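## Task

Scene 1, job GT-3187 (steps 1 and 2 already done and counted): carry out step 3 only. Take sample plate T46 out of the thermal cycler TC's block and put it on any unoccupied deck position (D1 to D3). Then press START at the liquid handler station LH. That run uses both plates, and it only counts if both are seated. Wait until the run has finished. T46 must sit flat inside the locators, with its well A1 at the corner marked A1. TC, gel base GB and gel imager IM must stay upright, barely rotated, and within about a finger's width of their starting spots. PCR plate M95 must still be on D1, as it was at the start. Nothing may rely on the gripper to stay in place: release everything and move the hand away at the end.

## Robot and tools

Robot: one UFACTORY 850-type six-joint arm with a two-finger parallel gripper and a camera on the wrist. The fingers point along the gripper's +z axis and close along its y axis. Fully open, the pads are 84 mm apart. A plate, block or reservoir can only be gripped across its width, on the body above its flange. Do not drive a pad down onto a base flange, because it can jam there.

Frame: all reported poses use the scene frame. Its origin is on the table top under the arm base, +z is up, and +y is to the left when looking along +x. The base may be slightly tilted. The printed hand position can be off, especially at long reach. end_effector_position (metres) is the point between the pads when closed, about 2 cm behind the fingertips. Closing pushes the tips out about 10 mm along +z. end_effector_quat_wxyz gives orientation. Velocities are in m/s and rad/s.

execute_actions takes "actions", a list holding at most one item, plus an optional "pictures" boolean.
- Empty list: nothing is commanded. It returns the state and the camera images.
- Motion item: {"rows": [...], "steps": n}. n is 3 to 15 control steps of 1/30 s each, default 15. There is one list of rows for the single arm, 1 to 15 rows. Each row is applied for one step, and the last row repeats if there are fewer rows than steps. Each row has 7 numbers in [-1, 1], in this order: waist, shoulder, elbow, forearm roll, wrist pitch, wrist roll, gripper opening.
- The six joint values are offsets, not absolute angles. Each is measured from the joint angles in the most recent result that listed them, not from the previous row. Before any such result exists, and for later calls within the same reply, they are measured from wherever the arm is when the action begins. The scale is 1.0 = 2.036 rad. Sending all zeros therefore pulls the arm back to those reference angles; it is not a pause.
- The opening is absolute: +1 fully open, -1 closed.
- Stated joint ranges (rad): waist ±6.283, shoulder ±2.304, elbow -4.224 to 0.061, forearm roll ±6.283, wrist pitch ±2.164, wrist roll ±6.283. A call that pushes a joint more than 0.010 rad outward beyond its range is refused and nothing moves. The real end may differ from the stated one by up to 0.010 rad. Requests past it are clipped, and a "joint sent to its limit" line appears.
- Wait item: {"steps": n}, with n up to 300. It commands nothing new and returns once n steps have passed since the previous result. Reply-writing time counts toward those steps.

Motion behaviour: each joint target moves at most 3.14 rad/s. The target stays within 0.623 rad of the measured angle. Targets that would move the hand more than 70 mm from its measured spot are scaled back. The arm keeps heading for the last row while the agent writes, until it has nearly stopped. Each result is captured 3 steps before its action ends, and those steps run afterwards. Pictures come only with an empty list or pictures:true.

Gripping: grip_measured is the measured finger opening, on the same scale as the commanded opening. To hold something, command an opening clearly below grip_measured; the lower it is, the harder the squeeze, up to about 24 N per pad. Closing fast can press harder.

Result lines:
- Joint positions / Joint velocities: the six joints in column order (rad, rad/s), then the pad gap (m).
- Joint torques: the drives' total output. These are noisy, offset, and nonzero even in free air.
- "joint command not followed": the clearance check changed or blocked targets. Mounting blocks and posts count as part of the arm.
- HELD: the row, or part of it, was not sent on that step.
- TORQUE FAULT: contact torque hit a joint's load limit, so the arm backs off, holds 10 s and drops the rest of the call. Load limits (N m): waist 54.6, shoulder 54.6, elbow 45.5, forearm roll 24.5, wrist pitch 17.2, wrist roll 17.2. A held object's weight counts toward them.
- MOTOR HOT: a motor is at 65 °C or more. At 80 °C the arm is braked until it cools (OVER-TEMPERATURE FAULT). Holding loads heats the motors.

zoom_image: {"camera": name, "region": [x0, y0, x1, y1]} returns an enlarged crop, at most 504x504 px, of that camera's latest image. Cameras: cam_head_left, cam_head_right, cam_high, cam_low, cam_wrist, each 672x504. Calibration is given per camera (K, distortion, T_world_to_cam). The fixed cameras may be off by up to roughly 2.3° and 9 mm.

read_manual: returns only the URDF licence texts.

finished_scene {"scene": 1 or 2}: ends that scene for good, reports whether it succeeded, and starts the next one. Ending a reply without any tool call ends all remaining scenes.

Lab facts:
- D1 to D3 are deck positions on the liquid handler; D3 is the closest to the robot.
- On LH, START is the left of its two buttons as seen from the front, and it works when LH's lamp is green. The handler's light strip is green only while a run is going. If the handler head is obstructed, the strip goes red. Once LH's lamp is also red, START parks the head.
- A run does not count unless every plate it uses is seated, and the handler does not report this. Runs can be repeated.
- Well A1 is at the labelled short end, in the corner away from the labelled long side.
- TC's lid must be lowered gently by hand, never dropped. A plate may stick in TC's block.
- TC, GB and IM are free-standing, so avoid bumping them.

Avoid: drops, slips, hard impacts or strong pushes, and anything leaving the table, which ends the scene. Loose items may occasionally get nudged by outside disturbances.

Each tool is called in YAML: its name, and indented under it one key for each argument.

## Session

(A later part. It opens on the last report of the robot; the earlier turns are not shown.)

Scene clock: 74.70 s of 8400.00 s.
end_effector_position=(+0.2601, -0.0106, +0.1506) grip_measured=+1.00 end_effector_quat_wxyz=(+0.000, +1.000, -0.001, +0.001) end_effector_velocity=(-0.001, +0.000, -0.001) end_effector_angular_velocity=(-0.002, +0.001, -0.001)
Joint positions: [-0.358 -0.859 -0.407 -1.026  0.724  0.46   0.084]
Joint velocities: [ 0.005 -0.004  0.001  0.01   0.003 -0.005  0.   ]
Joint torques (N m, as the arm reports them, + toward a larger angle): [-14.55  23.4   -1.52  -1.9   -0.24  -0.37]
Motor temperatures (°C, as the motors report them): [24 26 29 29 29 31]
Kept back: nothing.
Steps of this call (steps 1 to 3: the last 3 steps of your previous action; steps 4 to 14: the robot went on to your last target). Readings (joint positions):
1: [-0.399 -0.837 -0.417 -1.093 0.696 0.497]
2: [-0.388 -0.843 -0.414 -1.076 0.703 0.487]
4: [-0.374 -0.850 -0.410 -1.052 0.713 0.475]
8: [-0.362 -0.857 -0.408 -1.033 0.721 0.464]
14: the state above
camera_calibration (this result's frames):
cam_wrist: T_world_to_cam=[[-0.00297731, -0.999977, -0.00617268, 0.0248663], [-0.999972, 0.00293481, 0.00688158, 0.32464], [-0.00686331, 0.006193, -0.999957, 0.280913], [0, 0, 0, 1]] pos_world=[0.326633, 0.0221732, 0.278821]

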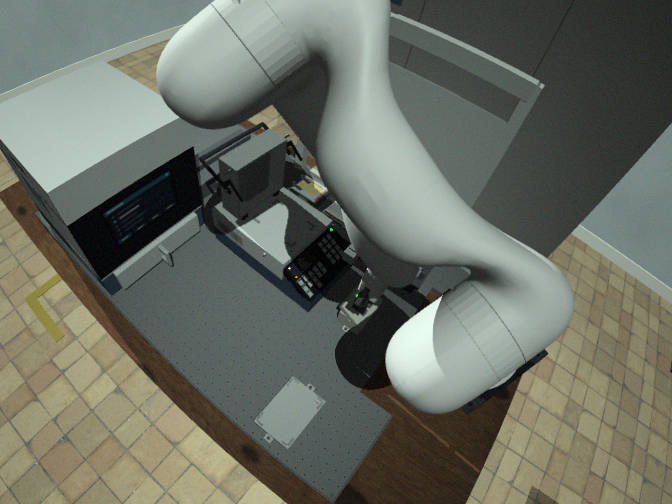

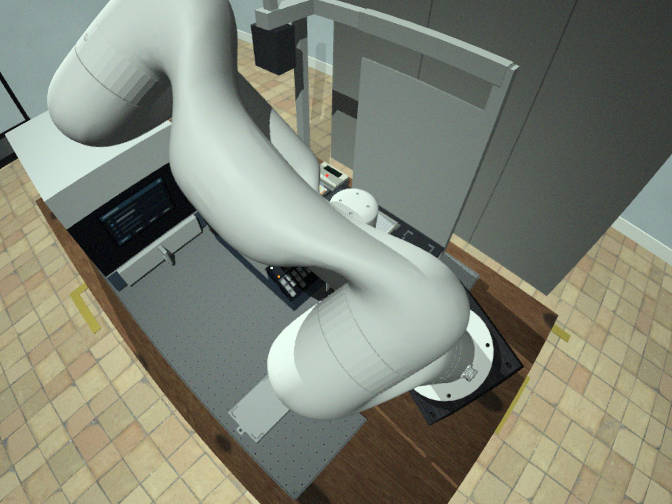

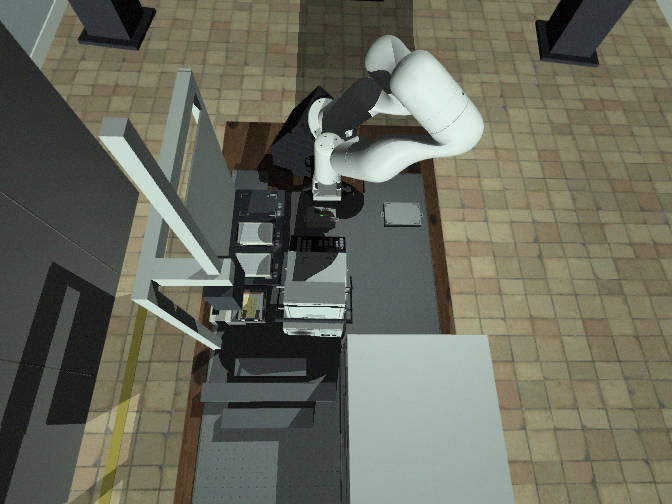

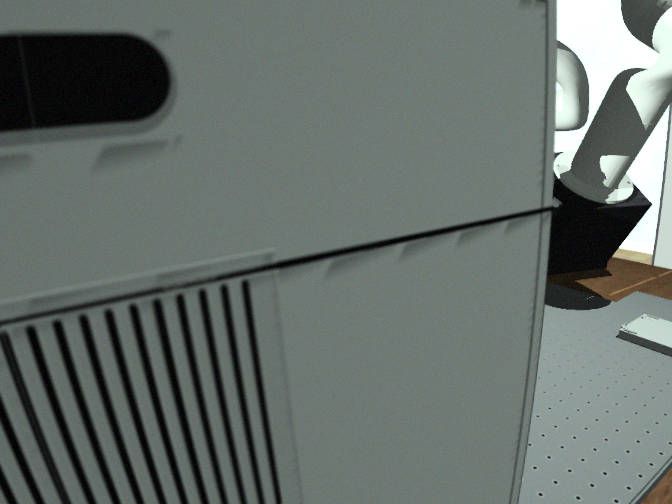

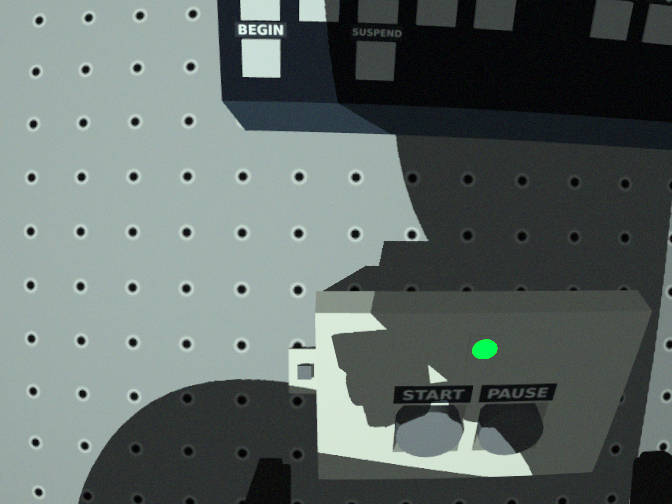

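execute_actions:
  actions:
    - {"rows": [[0.002,-0.003,-0.001,0.003,0.002,-0.002,0.6],[0.005,-0.008,-0.002,0.008,0.005,-0.005,0.2],[0.009,-0.015,-0.004,0.014,0.01,-0.008,-0.2],[0.014,-0.022,-0.007,0.021,0.014,-0.013,-0.6],[0.019,-0.03,-0.009,0.028,0.019,-0.017,-1],[0.023,-0.037,-0.011,0.035,0.024,-0.021,-1],[0.028,-0.044,-0.013,0.043,0.029,-0.025,-1],[0.032,-0.052,-0.016,0.05,0.034,-0.029,-1],[0.037,-0.059,-0.018,0.057,0.039,-0.034,-1],[0.041,-0.065,-0.02,0.062,0.043,-0.037,-1],[0.044,-0.07,-0.021,0.067,0.046,-0.04,-1],[0.0464,-0.074,-0.0222,0.0709,0.0483,-0.0419,-1]], "steps": 15}

execute_actions:
  actions:
    - {"steps": 14}
  pictures: true

Scene clock: 76.37 s of 8400.00 s.
end_effector_position=(+0.2538, -0.0093, +0.1236) grip_measured=-0.63 end_effector_quat_wxyz=(-0.002, +1.000, -0.001, +0.001) end_effector_velocity=(-0.035, +0.002, -0.117) end_effector_angular_velocity=(-0.006, -0.000, +0.004)
Joint positions: [-0.302 -0.949 -0.434 -0.94   0.782  0.409  0.016]
Joint velocities: [ 0.246 -0.39  -0.118  0.372  0.256 -0.22  -0.188]
Joint torques (N m, as the arm reports them, + toward a larger angle): [-10.93  23.87   2.13  -2.16  -0.22  -0.01]
Motor temperatures (°C, as the motors report them): [24 26 29 29 29 31]
Steps of this call (steps 1 to 30: the robot went on to your last target; steps 31 to 38: nothing new was sent; steps 39 to 50: the first 12 steps of this action). Readings (joint positions):
39: [-0.358 -0.859 -0.407 -1.025 0.724 0.460]
40: [-0.357 -0.860 -0.407 -1.025 0.725 0.459]
42: [-0.354 -0.865 -0.409 -1.020 0.728 0.456]
46: [-0.334 -0.898 -0.419 -0.989 0.749 0.438]
50: the state above

Scene clock: 76.83 s of 8400.00 s.
end_effector_position=(+0.2476, -0.0095, +0.1058) grip_measured=-1.00 end_effector_quat_wxyz=(+0.000, +1.000, -0.001, +0.001) end_effector_velocity=(-0.002, +0.000, -0.002) end_effector_angular_velocity=(-0.001, +0.001, -0.001)
Joint positions: [-0.265 -1.008 -0.452 -0.883  0.822  0.375  0.   ]
Joint velocities: [ 0.005 -0.008 -0.001  0.008  0.005 -0.005  0.   ]
Joint torques (N m, as the arm reports them, + toward a larger angle): [-15.74  23.05   1.59  -0.82   0.2   -0.3 ]
Motor temperatures (°C, as the motors report them): [24 26 29 29 29 31]
Kept back: nothing.
Steps of this call (steps 1 to 3: the last 3 steps of your previous action; steps 4 to 14: the robot went on to your last target). Readings (joint positions):
1: [-0.294 -0.961 -0.438 -0.928 0.791 0.402]
2: [-0.287 -0.973 -0.441 -0.917 0.798 0.396]
4: [-0.276 -0.990 -0.446 -0.901 0.809 0.386]
8: [-0.267 -1.004 -0.451 -0.887 0.818 0.378]
14: the state above
camera_calibration (this result's frames):
cam_wrist: T_world_to_cam=[[-0.00312387, -0.999977, -0.00605547, 0.0256495], [-0.999974, 0.00308463, 0.0064781, 0.312404], [-0.00645927, 0.00607555, -0.999961, 0.235926], [0, 0, 0, 1]] pos_world=[0.314, 0.0232519, 0.234048]

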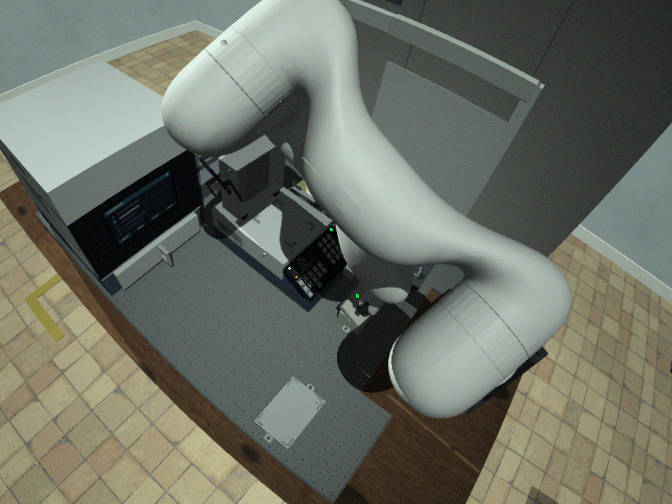

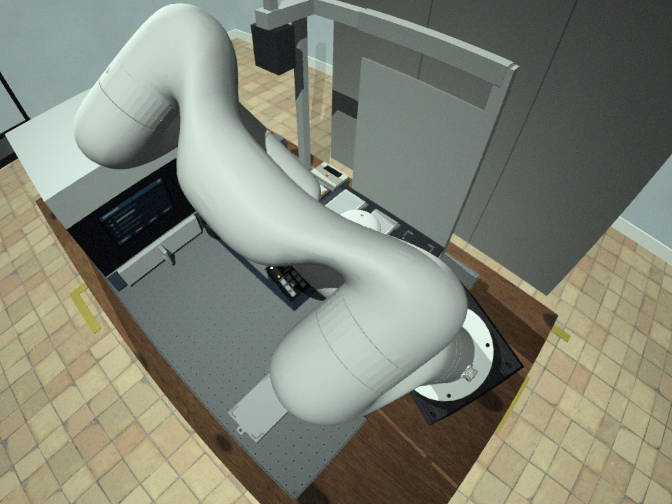

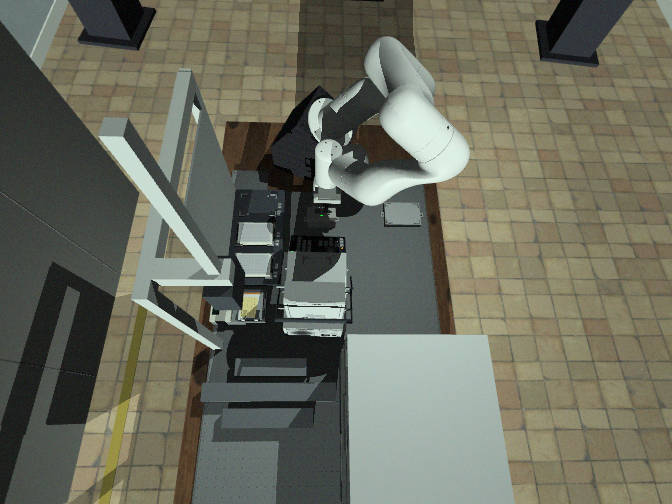

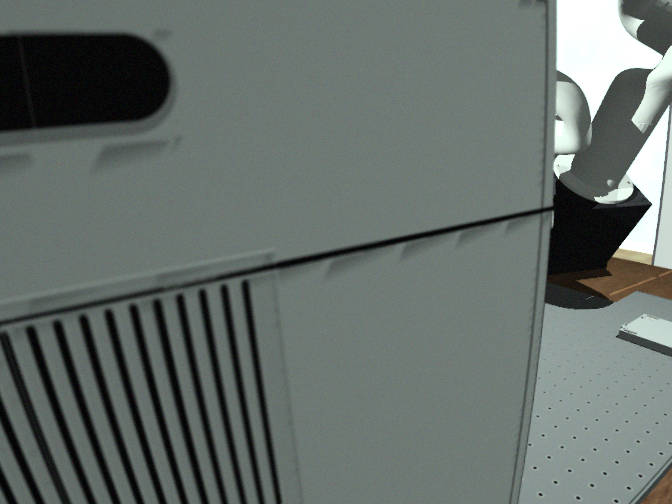

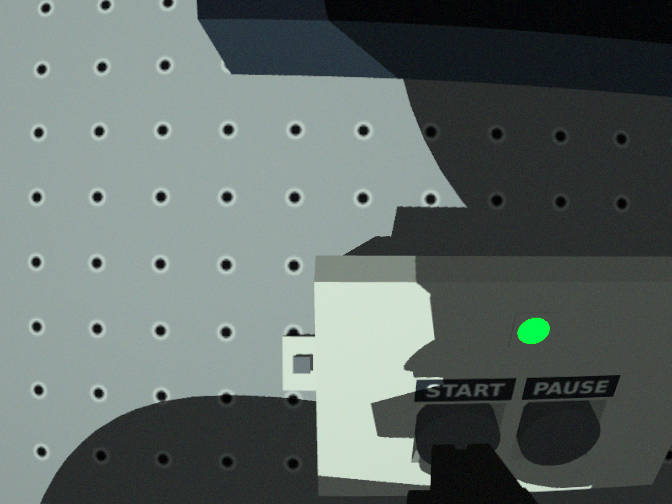

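execute_actions:
  actions:
    - {"rows": [[0.0016,-0.0016,-0.0012,0.001,0.0008,0.0005,-1],[0.0031,-0.0031,-0.0023,0.002,0.0016,0.0009,-1],[0.0047,-0.0046,-0.0035,0.003,0.0024,0.0014,-1],[0.0062,-0.006,-0.0047,0.0041,0.0032,0.0018,-1],[0.0078,-0.0075,-0.0059,0.0051,0.004,0.0023,-1],[0.0094,-0.009,-0.007,0.0061,0.0048,0.0027,-1],[0.0109,-0.0104,-0.0082,0.0071,0.0056,0.0032,-1],[0.0125,-0.0118,-0.0094,0.0081,0.0064,0.0036,-1],[0.014,-0.0133,-0.0105,0.0091,0.0072,0.0041,-1],[0.0156,-0.0147,-0.0117,0.0101,0.008,0.0046,-1]], "steps": 15}

execute_actions:
  actions:
    - {"steps": 8}
  pictures: true

Scene clock: 77.43 s of 8400.00 s.
end_effector_position=(+0.2495, -0.0096, +0.0973) grip_measured=-1.00 end_effector_quat_wxyz=(+0.000, +1.000, -0.001, +0.001) end_effector_velocity=(+0.007, +0.000, -0.029) end_effector_angular_velocity=(+0.001, +0.002, +0.000)
Joint positions: [-0.242 -1.03  -0.469 -0.868  0.833  0.382  0.   ]
Joint velocities: [ 0.077 -0.071 -0.057  0.049  0.038  0.022  0.   ]
Joint torques (N m, as the arm reports them, + toward a larger angle): [-14.98  27.74   3.18  -2.34  -0.02  -0.49]
Motor temperatures (°C, as the motors report them): [24 26 29 29 29 31]
Steps of this call (steps 1 to 6: the robot went on to your last target; steps 7 to 18: the first 12 steps of this action). Readings (joint positions):
7: [-0.264 -1.009 -0.452 -0.882 0.822 0.375]
8: [-0.264 -1.009 -0.452 -0.882 0.822 0.375]
10: [-0.262 -1.011 -0.454 -0.881 0.823 0.376]
14: [-0.253 -1.019 -0.461 -0.875 0.827 0.379]
18: the state above

Scene clock: 77.70 s of 8400.00 s.
end_effector_position=(+0.2503, -0.0096, +0.0941) grip_measured=-1.00 end_effector_quat_wxyz=(+0.000, +1.000, -0.001, +0.001) end_effector_velocity=(+0.001, -0.000, -0.003) end_effector_angular_velocity=(+0.000, -0.001, -0.001)
Joint positions: [-0.234 -1.038 -0.475 -0.863  0.837  0.385  0.   ]
Joint velocities: [ 0.006 -0.007 -0.006  0.005  0.004  0.003  0.   ]
Joint torques (N m, as the arm reports them, + toward a larger angle): [-15.02  23.44   1.67  -1.12  -0.01  -0.23]
Motor temperatures (°C, as the motors report them): [24 26 29 29 29 31]
Kept back: nothing.
Steps of this call (steps 1 to 3: the last 3 steps of your previous action; steps 4 to 8: the robot went on to your last target). Readings (joint positions):
1: [-0.240 -1.032 -0.471 -0.867 0.834 0.383]
2: [-0.238 -1.034 -0.472 -0.866 0.835 0.383]
4: [-0.236 -1.036 -0.474 -0.864 0.836 0.384]
8: the state above
camera_calibration (this result's frames):
cam_wrist: T_world_to_cam=[[-0.00365791, -0.999973, -0.00634405, 0.0256808], [-0.999968, 0.00361244, 0.00716474, 0.315181], [-0.00714163, 0.00637005, -0.999954, 0.224366], [0, 0, 0, 1]] pos_world=[0.316867, 0.0231123, 0.22226]

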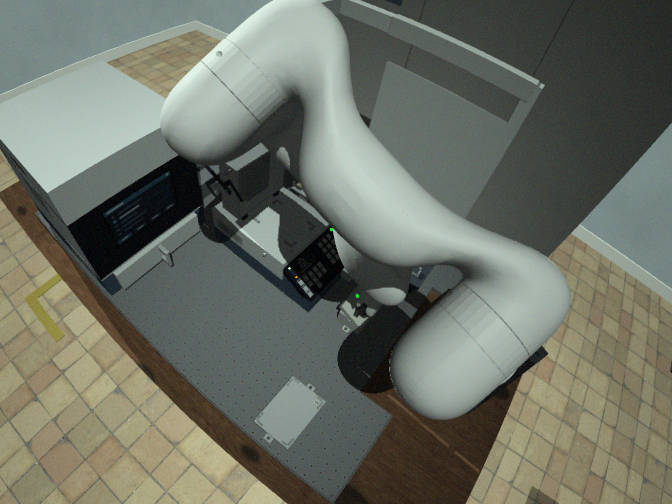

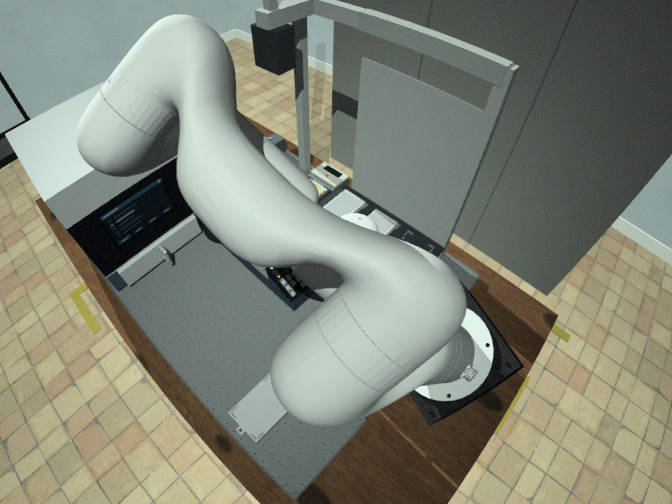

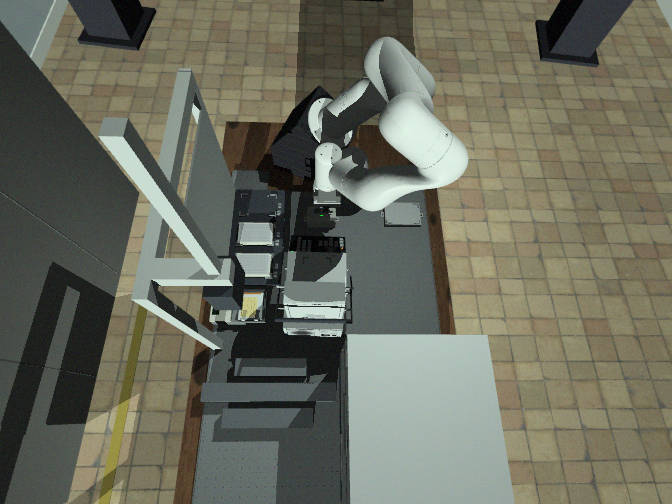

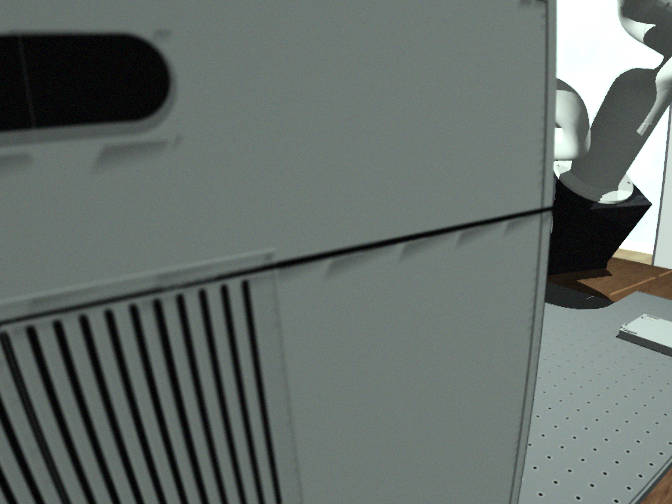

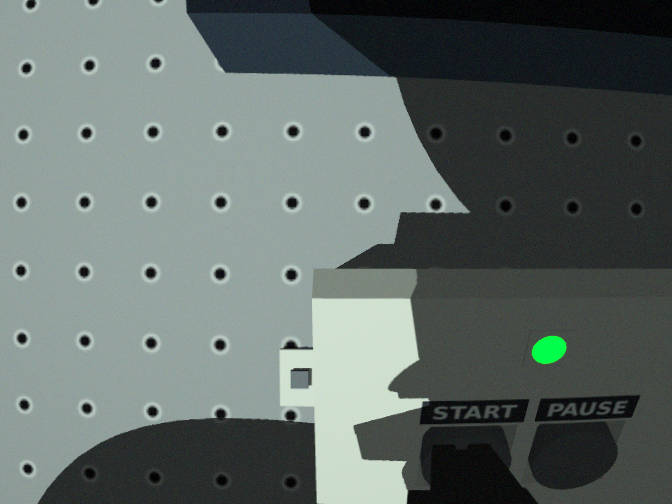

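execute_actions:
  actions:
    - {"rows": [[0.0007,-0.0012,-0.0003,0.001,0.0009,-0.0007,-1],[0.0014,-0.0024,-0.0007,0.0021,0.0019,-0.0014,-1],[0.0021,-0.0036,-0.001,0.0031,0.0028,-0.0021,-1],[0.0029,-0.0048,-0.0013,0.0042,0.0038,-0.0028,-1],[0.0036,-0.006,-0.0016,0.0052,0.0047,-0.0035,-1],[0.0043,-0.0072,-0.002,0.0062,0.0056,-0.0042,-1],[0.005,-0.0084,-0.0023,0.0073,0.0066,-0.0049,-1],[0.0057,-0.0096,-0.0026,0.0083,0.0075,-0.0056,-1]], "steps": 15}

execute_actions:
  actions:
    - {"steps": 6}
  pictures: true

Scene clock: 78.57 s of 8400.00 s.
end_effector_position=(+0.2482, -0.0094, +0.0895) grip_measured=-1.00 end_effector_quat_wxyz=(+0.000, +1.000, -0.001, +0.001) end_effector_velocity=(-0.004, -0.000, -0.010) end_effector_angular_velocity=(-0.001, -0.005, +0.002)
Joint positions: [-0.224 -1.053 -0.479 -0.849  0.849  0.375  0.   ]
Joint velocities: [ 0.019 -0.034 -0.009  0.03   0.028 -0.021  0.   ]
Joint torques (N m, as the arm reports them, + toward a larger angle): [-11.33  26.84   2.02  -1.43  -0.06  -0.27]
Motor temperatures (°C, as the motors report them): [24 26 29 29 29 31]
Steps of this call (steps 1 to 14: the robot went on to your last target; steps 15 to 26: the first 12 steps of this action). Readings (joint positions):
15: [-0.233 -1.038 -0.476 -0.862 0.838 0.385]
16: [-0.233 -1.038 -0.476 -0.862 0.838 0.385]
18: [-0.232 -1.040 -0.476 -0.861 0.839 0.384]
22: [-0.228 -1.046 -0.478 -0.855 0.844 0.380]
26: the state above

Scene clock: 78.77 s of 8400.00 s.
end_effector_position=(+0.2479, -0.0094, +0.0886) grip_measured=-1.00 end_effector_quat_wxyz=(+0.000, +1.000, -0.000, +0.002) end_effector_velocity=(-0.000, +0.000, -0.002) end_effector_angular_velocity=(-0.000, -0.001, +0.001)
Joint positions: [-0.222 -1.056 -0.48  -0.846  0.852  0.373  0.   ]
Joint velocities: [ 0.004 -0.005 -0.002  0.005  0.005 -0.003  0.   ]
Joint torques (N m, as the arm reports them, + toward a larger angle): [-11.81  22.27   0.72  -0.35   0.05  -0.18]
Motor temperatures (°C, as the motors report them): [24 26 29 29 29 31]
Kept back: nothing.
Steps of this call (steps 1 to 3: the last 3 steps of your previous action; steps 4 to 6: the robot went on to your last target). Readings (joint positions):
1: [-0.224 -1.054 -0.480 -0.848 0.850 0.375]
2: [-0.223 -1.055 -0.480 -0.848 0.851 0.374]
4: [-0.223 -1.056 -0.480 -0.847 0.852 0.374]
6: the state above
camera_calibration (this result's frames):
cam_wrist: T_world_to_cam=[[-0.00203011, -0.99998, -0.00593904, 0.0253328], [-0.999981, 0.00199538, 0.00584761, 0.312883], [-0.00583564, 0.0059508, -0.999965, 0.218568], [0, 0, 0, 1]] pos_world=[0.314204, 0.0234073, 0.216882]

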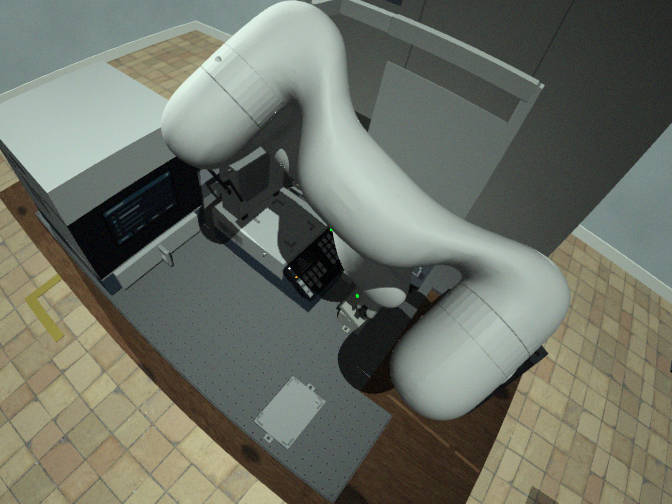

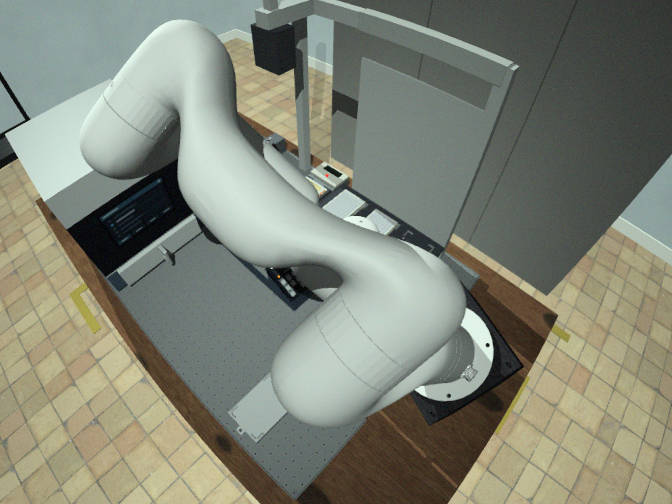

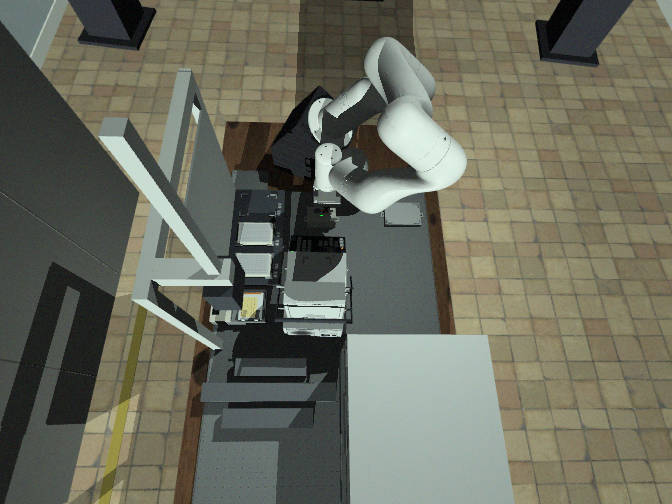

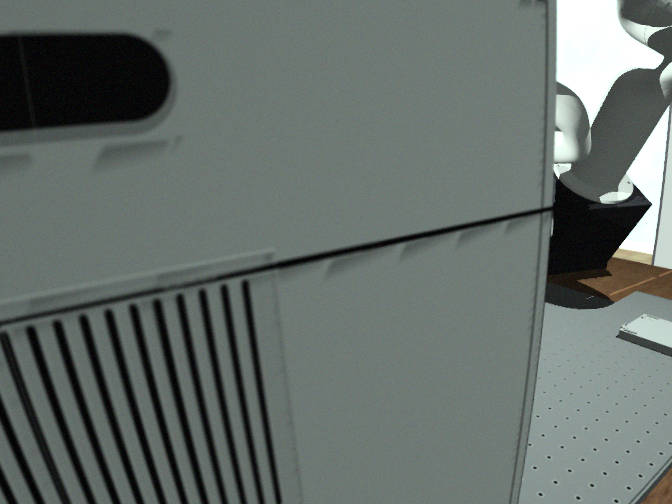

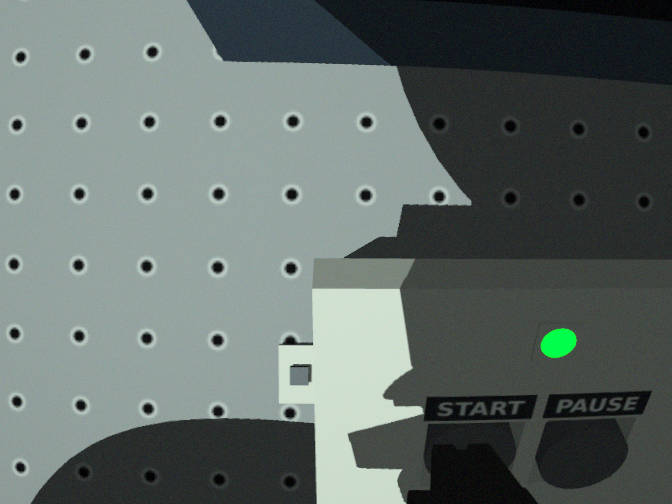

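execute_actions:
  actions:
    - {"rows": [[0.0006,-0.0007,-0.0004,0.0005,0.0004,0,-1],[0.0012,-0.0014,-0.0008,0.001,0.0009,0,-1],[0.0018,-0.0021,-0.0012,0.0015,0.0013,0,-1],[0.0024,-0.0028,-0.0016,0.0021,0.0017,0,-1],[0.003,-0.0035,-0.002,0.0026,0.0022,-0.0001,-1],[0.0036,-0.0041,-0.0024,0.0031,0.0026,-0.0001,-1]], "steps": 13}

execute_actions:
  actions:
    - {"steps": 6}
  pictures: true

Scene clock: 79.23 s of 8400.00 s.
end_effector_position=(+0.2476, -0.0094, +0.0863) grip_measured=-1.00 end_effector_quat_wxyz=(+0.000, +1.000, -0.000, +0.001) end_effector_velocity=(-0.004, +0.000, -0.005) end_effector_angular_velocity=(-0.002, +0.008, -0.004)
Joint positions: [-0.217 -1.063 -0.484 -0.842  0.856  0.373  0.   ]
Joint velocities: [ 0.014 -0.017 -0.005  0.013  0.005  0.     0.   ]
Joint torques (N m, as the arm reports them, + toward a larger angle): [-11.43  21.96   0.53  -1.61   0.39  -0.32]
Motor temperatures (°C, as the motors report them): [24 26 29 29 29 31]
Steps of this call (steps 1 to 4: the robot went on to your last target; steps 5 to 14: the first 10 steps of this action). Readings (joint positions):
5: [-0.222 -1.057 -0.480 -0.846 0.853 0.373]
6: [-0.222 -1.057 -0.481 -0.846 0.853 0.373]
8: [-0.221 -1.058 -0.481 -0.845 0.853 0.373]
12: [-0.218 -1.061 -0.483 -0.843 0.855 0.373]
14: the state above

Scene clock: 79.43 s of 8400.00 s.
end_effector_position=(+0.2473, -0.0094, +0.0858) grip_measured=-1.00 end_effector_quat_wxyz=(+0.000, +1.000, -0.001, +0.001) end_effector_velocity=(-0.000, +0.000, -0.001) end_effector_angular_velocity=(+0.000, +0.000, -0.000)
Joint positions: [-0.215 -1.064 -0.484 -0.84   0.857  0.373  0.   ]
Joint velocities: [ 0.002 -0.003 -0.001  0.002  0.002 -0.     0.   ]
Joint torques (N m, as the arm reports them, + toward a larger angle): [-13.95  23.43  -1.15  -0.67   0.51  -0.12]
Motor temperatures (°C, as the motors report them): [24 26 29 29 29 31]
Kept back: nothing.
Steps of this call (steps 1 to 3: the last 3 steps of your previous action; steps 4 to 6: the robot went on to your last target). Readings (joint positions):
1: [-0.216 -1.063 -0.484 -0.841 0.856 0.373]
2: [-0.216 -1.064 -0.484 -0.841 0.856 0.373]
4: [-0.216 -1.064 -0.484 -0.841 0.856 0.373]
6: the state above
camera_calibration (this result's frames):
cam_wrist: T_world_to_cam=[[-0.00233614, -0.999981, -0.00564695, 0.0254421], [-0.999974, 0.00229767, 0.0068092, 0.312242], [-0.0067961, 0.00566271, -0.999961, 0.216013], [0, 0, 0, 1]] pos_world=[0.313761, 0.0235009, 0.214022]

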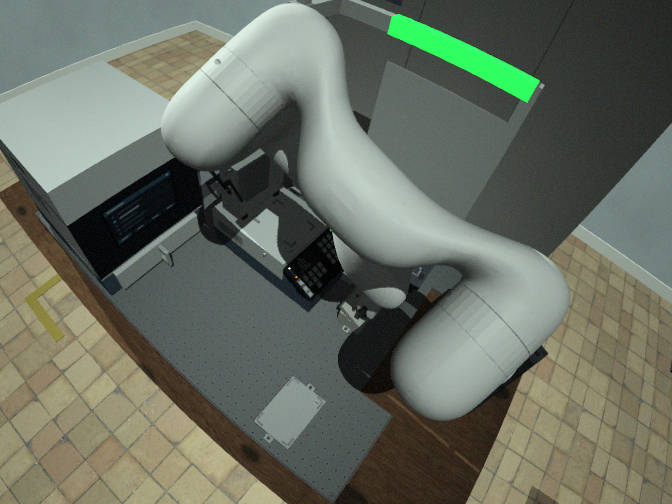

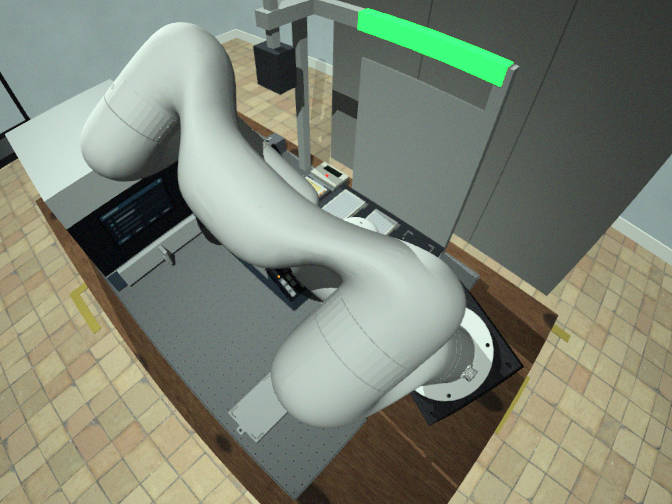

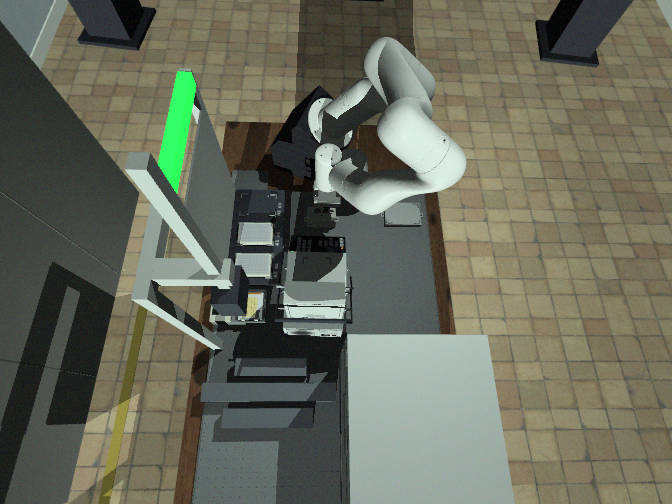

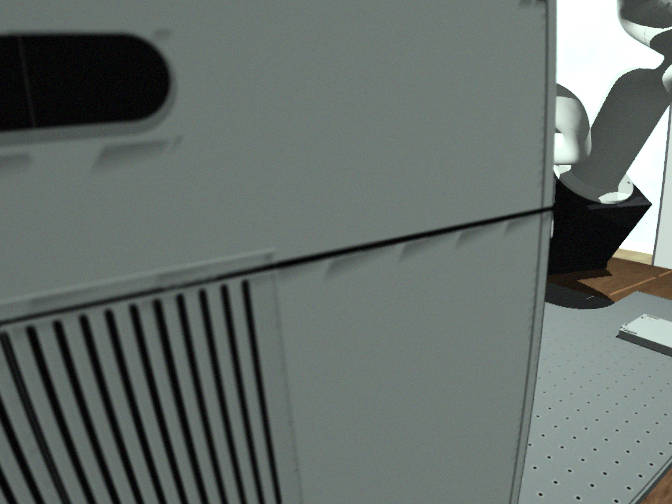

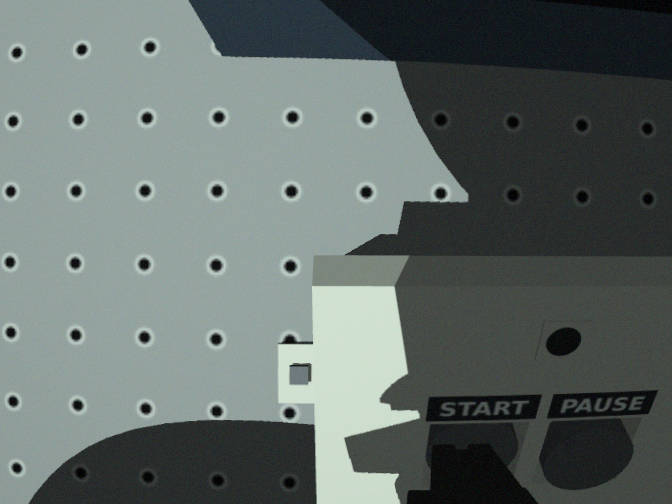

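Run started. Retreat upward ~5 cm.

execute_actions:
  actions:
    - {"rows": [[-0.003,0.004,0.002,-0.003,-0.002,0,-1],[-0.008,0.009,0.005,-0.007,-0.006,0,-1],[-0.014,0.017,0.009,-0.013,-0.011,0.001,-1],[-0.021,0.026,0.013,-0.02,-0.016,0.002,-1],[-0.028,0.035,0.017,-0.028,-0.022,0.004,-1],[-0.035,0.044,0.021,-0.036,-0.028,0.006,-1],[-0.042,0.053,0.025,-0.045,-0.034,0.01,-1],[-0.048,0.062,0.028,-0.054,-0.04,0.015,-1],[-0.053,0.07,0.03,-0.061,-0.045,0.019,-1],[-0.056,0.075,0.032,-0.066,-0.048,0.022,-1]], "steps": 15}

execute_actions:
  actions:
    - {"steps": 90}
  pictures: true

Scene clock: 80.00 s of 8400.00 s.
end_effector_position=(+0.2535, -0.0094, +0.1203) grip_measured=-1.00 end_effector_quat_wxyz=(-0.002, +1.000, +0.001, +0.002) end_effector_velocity=(+0.023, -0.000, +0.130) end_effector_angular_velocity=(+0.008, -0.003, +0.008)
Joint positions: [-0.296 -0.96  -0.438 -0.93   0.791  0.398  0.   ]
Joint velocities: [-0.291  0.412  0.16  -0.375 -0.261  0.161  0.   ]
Joint torques (N m, as the arm reports them, + toward a larger angle): [-5.72 21.03 -0.83  0.22  0.32 -0.16]
Motor temperatures (°C, as the motors report them): [24 26 29 29 29 31]
Steps of this call (steps 1 to 5: the robot went on to your last target; steps 6 to 17: the first 12 steps of this action). Readings (joint positions):
6: [-0.215 -1.065 -0.485 -0.840 0.857 0.373]
7: [-0.216 -1.064 -0.484 -0.841 0.856 0.373]
9: [-0.221 -1.058 -0.482 -0.845 0.853 0.373]
13: [-0.252 -1.019 -0.463 -0.877 0.829 0.379]
17: the state above

Scene clock: 83.00 s of 8400.00 s.
end_effector_position=(+0.2549, -0.0095, +0.1354) grip_measured=-1.00 end_effector_quat_wxyz=(-0.002, +1.000, +0.001, +0.001) end_effector_velocity=(-0.000, -0.000, +0.000) end_effector_angular_velocity=(-0.001, -0.000, -0.001)
Joint positions: [-0.329 -0.912 -0.419 -0.975  0.759  0.418  0.   ]
Joint velocities: [-0.     0.     0.001  0.001  0.     0.     0.   ]
Joint torques (N m, as the arm reports them, + toward a larger angle): [-12.86  26.73  -0.89  -0.88  -0.06  -0.26]
Motor temperatures (°C, as the motors report them): [24 26 29 29 29 31]
Kept back: nothing.
Steps of this call (steps 1 to 3: the last 3 steps of your previous action; steps 4 to 30: the robot went on to your last target; steps 31 to 90: nothing new was sent). Readings (joint positions):
1: [-0.305 -0.947 -0.434 -0.941 0.783 0.403]
2: [-0.311 -0.938 -0.430 -0.950 0.777 0.407]
4: [-0.320 -0.925 -0.425 -0.962 0.768 0.412]
8: [-0.327 -0.916 -0.421 -0.971 0.761 0.416]
90: the state above
The arm was judged still, so your last target was given up. Only a new action makes it travel on or press farther. Fingers that are still opening or closing keep moving.
camera_calibration (this result's frames):
cam_wrist: T_world_to_cam=[[0.00175337, -0.999953, -0.00950615, 0.0250698], [-0.999979, -0.00181269, 0.00623497, 0.319571], [-0.00625191, 0.00949502, -0.999935, 0.265539], [0, 0, 0, 1]] pos_world=[0.32118, 0.0231266, 0.263768]

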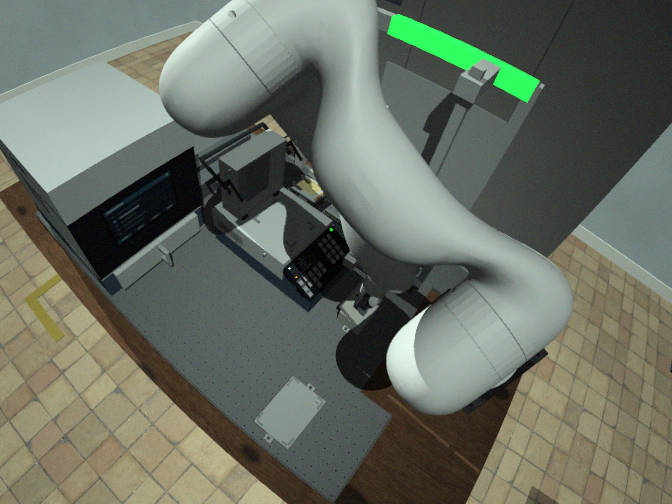

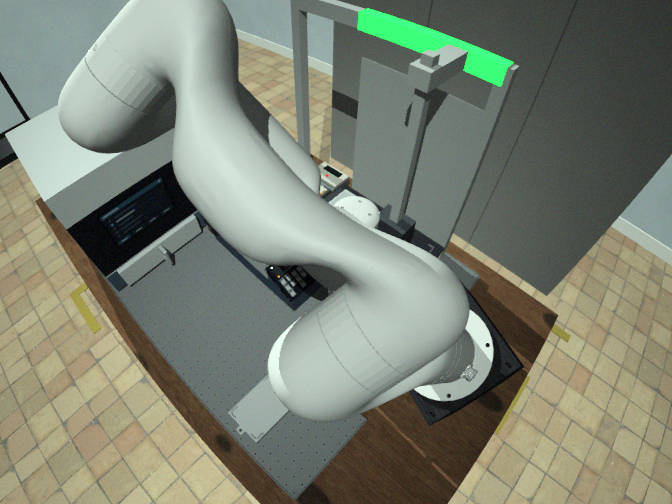

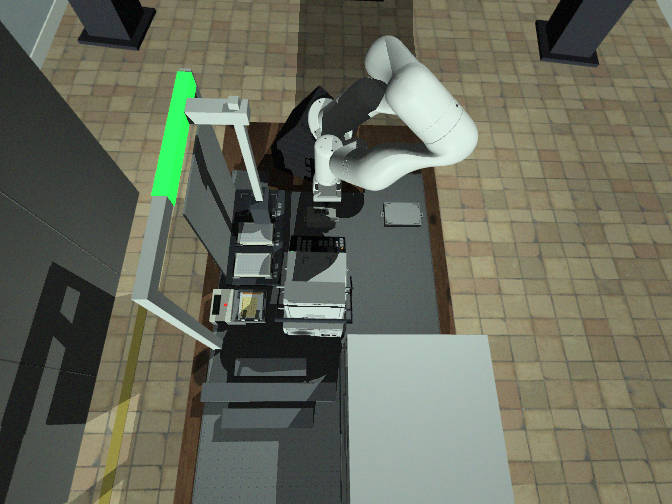

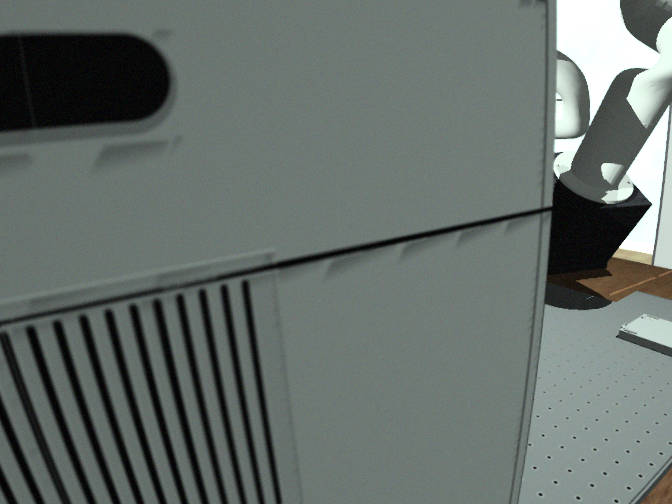

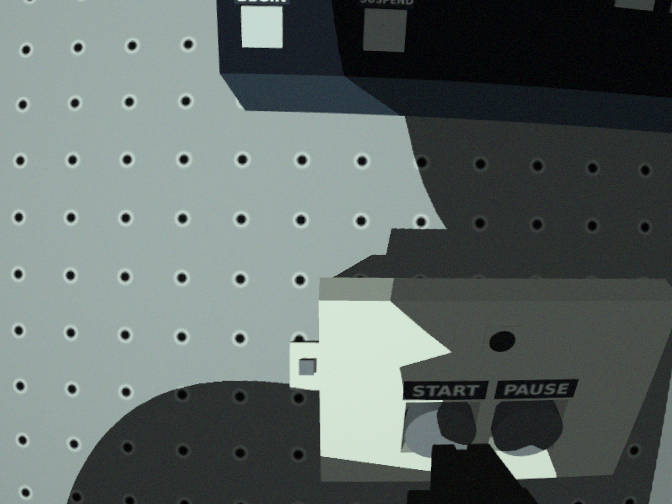

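execute_actions:
  actions:
    - {"steps": 240}
  pictures: true

Scene clock: 91.00 s of 8400.00 s.
end_effector_position=(+0.2549, -0.0095, +0.1354) grip_measured=-1.00 end_effector_quat_wxyz=(-0.002, +1.000, +0.001, +0.001) end_effector_velocity=(+0.000, -0.000, -0.000) end_effector_angular_velocity=(-0.000, +0.000, +0.002)
Joint positions: [-0.329 -0.912 -0.419 -0.975  0.759  0.418  0.   ]
Joint velocities: [ 0.001 -0.001 -0.001 -0.    -0.    -0.001  0.   ]
Joint torques (N m, as the arm reports them, + toward a larger angle): [-11.95  25.27   0.49  -1.73   0.42  -0.03]
Motor temperatures (°C, as the motors report them): [24 26 29 29 29 31]
Kept back: nothing.
Steps of this call (steps 1 to 240: nothing new was sent). Readings (joint positions):
1: [-0.329 -0.912 -0.419 -0.975 0.759 0.418]
2: [-0.329 -0.912 -0.419 -0.975 0.759 0.418]
4: [-0.329 -0.912 -0.419 -0.975 0.759 0.418]
8: [-0.329 -0.912 -0.419 -0.975 0.759 0.418]
240: the state above
camera_calibration (this result's frames):
cam_wrist: T_world_to_cam=[[0.00175348, -0.999953, -0.00950606, 0.0250697], [-0.999979, -0.0018128, 0.00623465, 0.319571], [-0.00625159, 0.00949493, -0.999935, 0.265539], [0, 0, 0, 1]] pos_world=[0.32118, 0.0231266, 0.263768]

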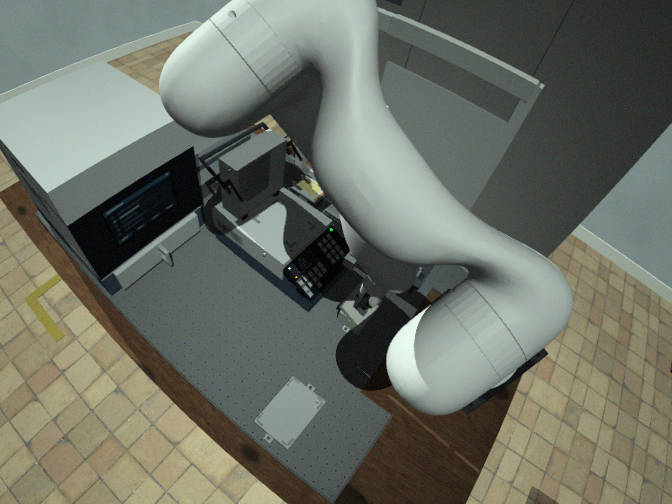

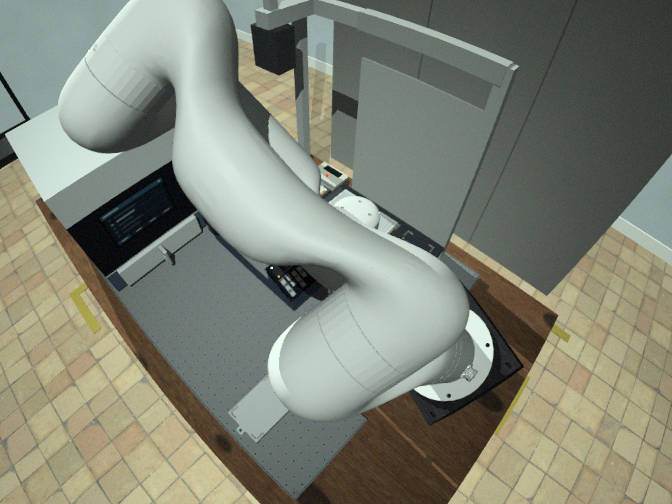

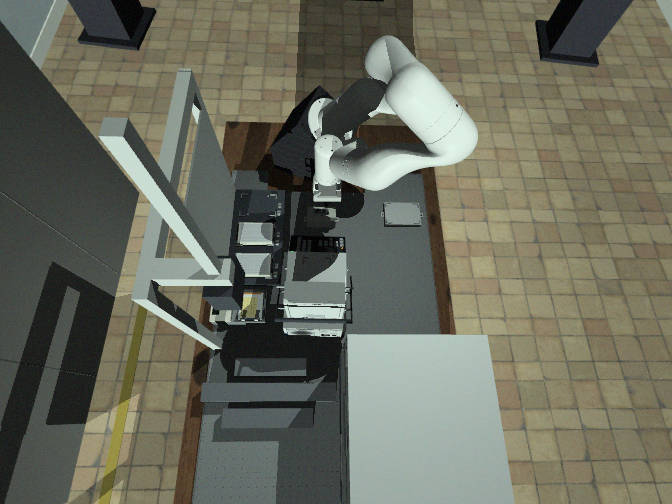

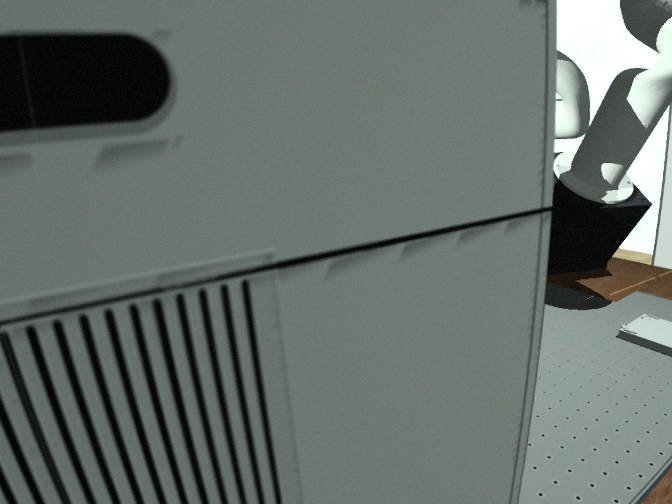

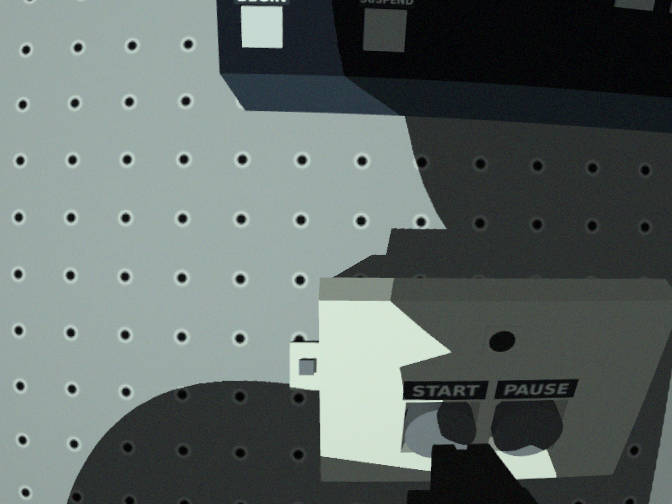

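zoom_image:
  camera: "cam_high"
  region: [200, 185, 360, 335]

Region (200, 185, 360, 335) of cam_high's 672x504 image, scaled by 3.150, with more detail than that image has; it fills the top 472 rows of this view, and the rest is white.

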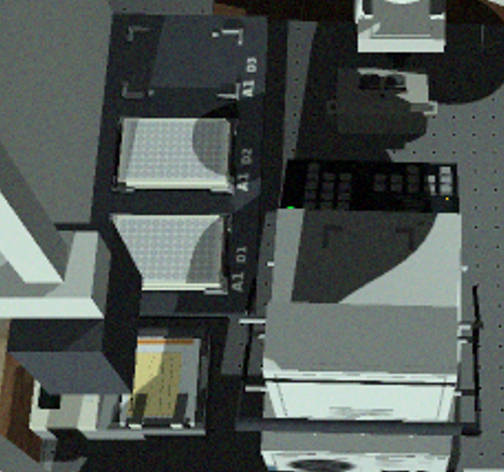

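finished_scene:
  scene: 1

The scene is finished: the task was done.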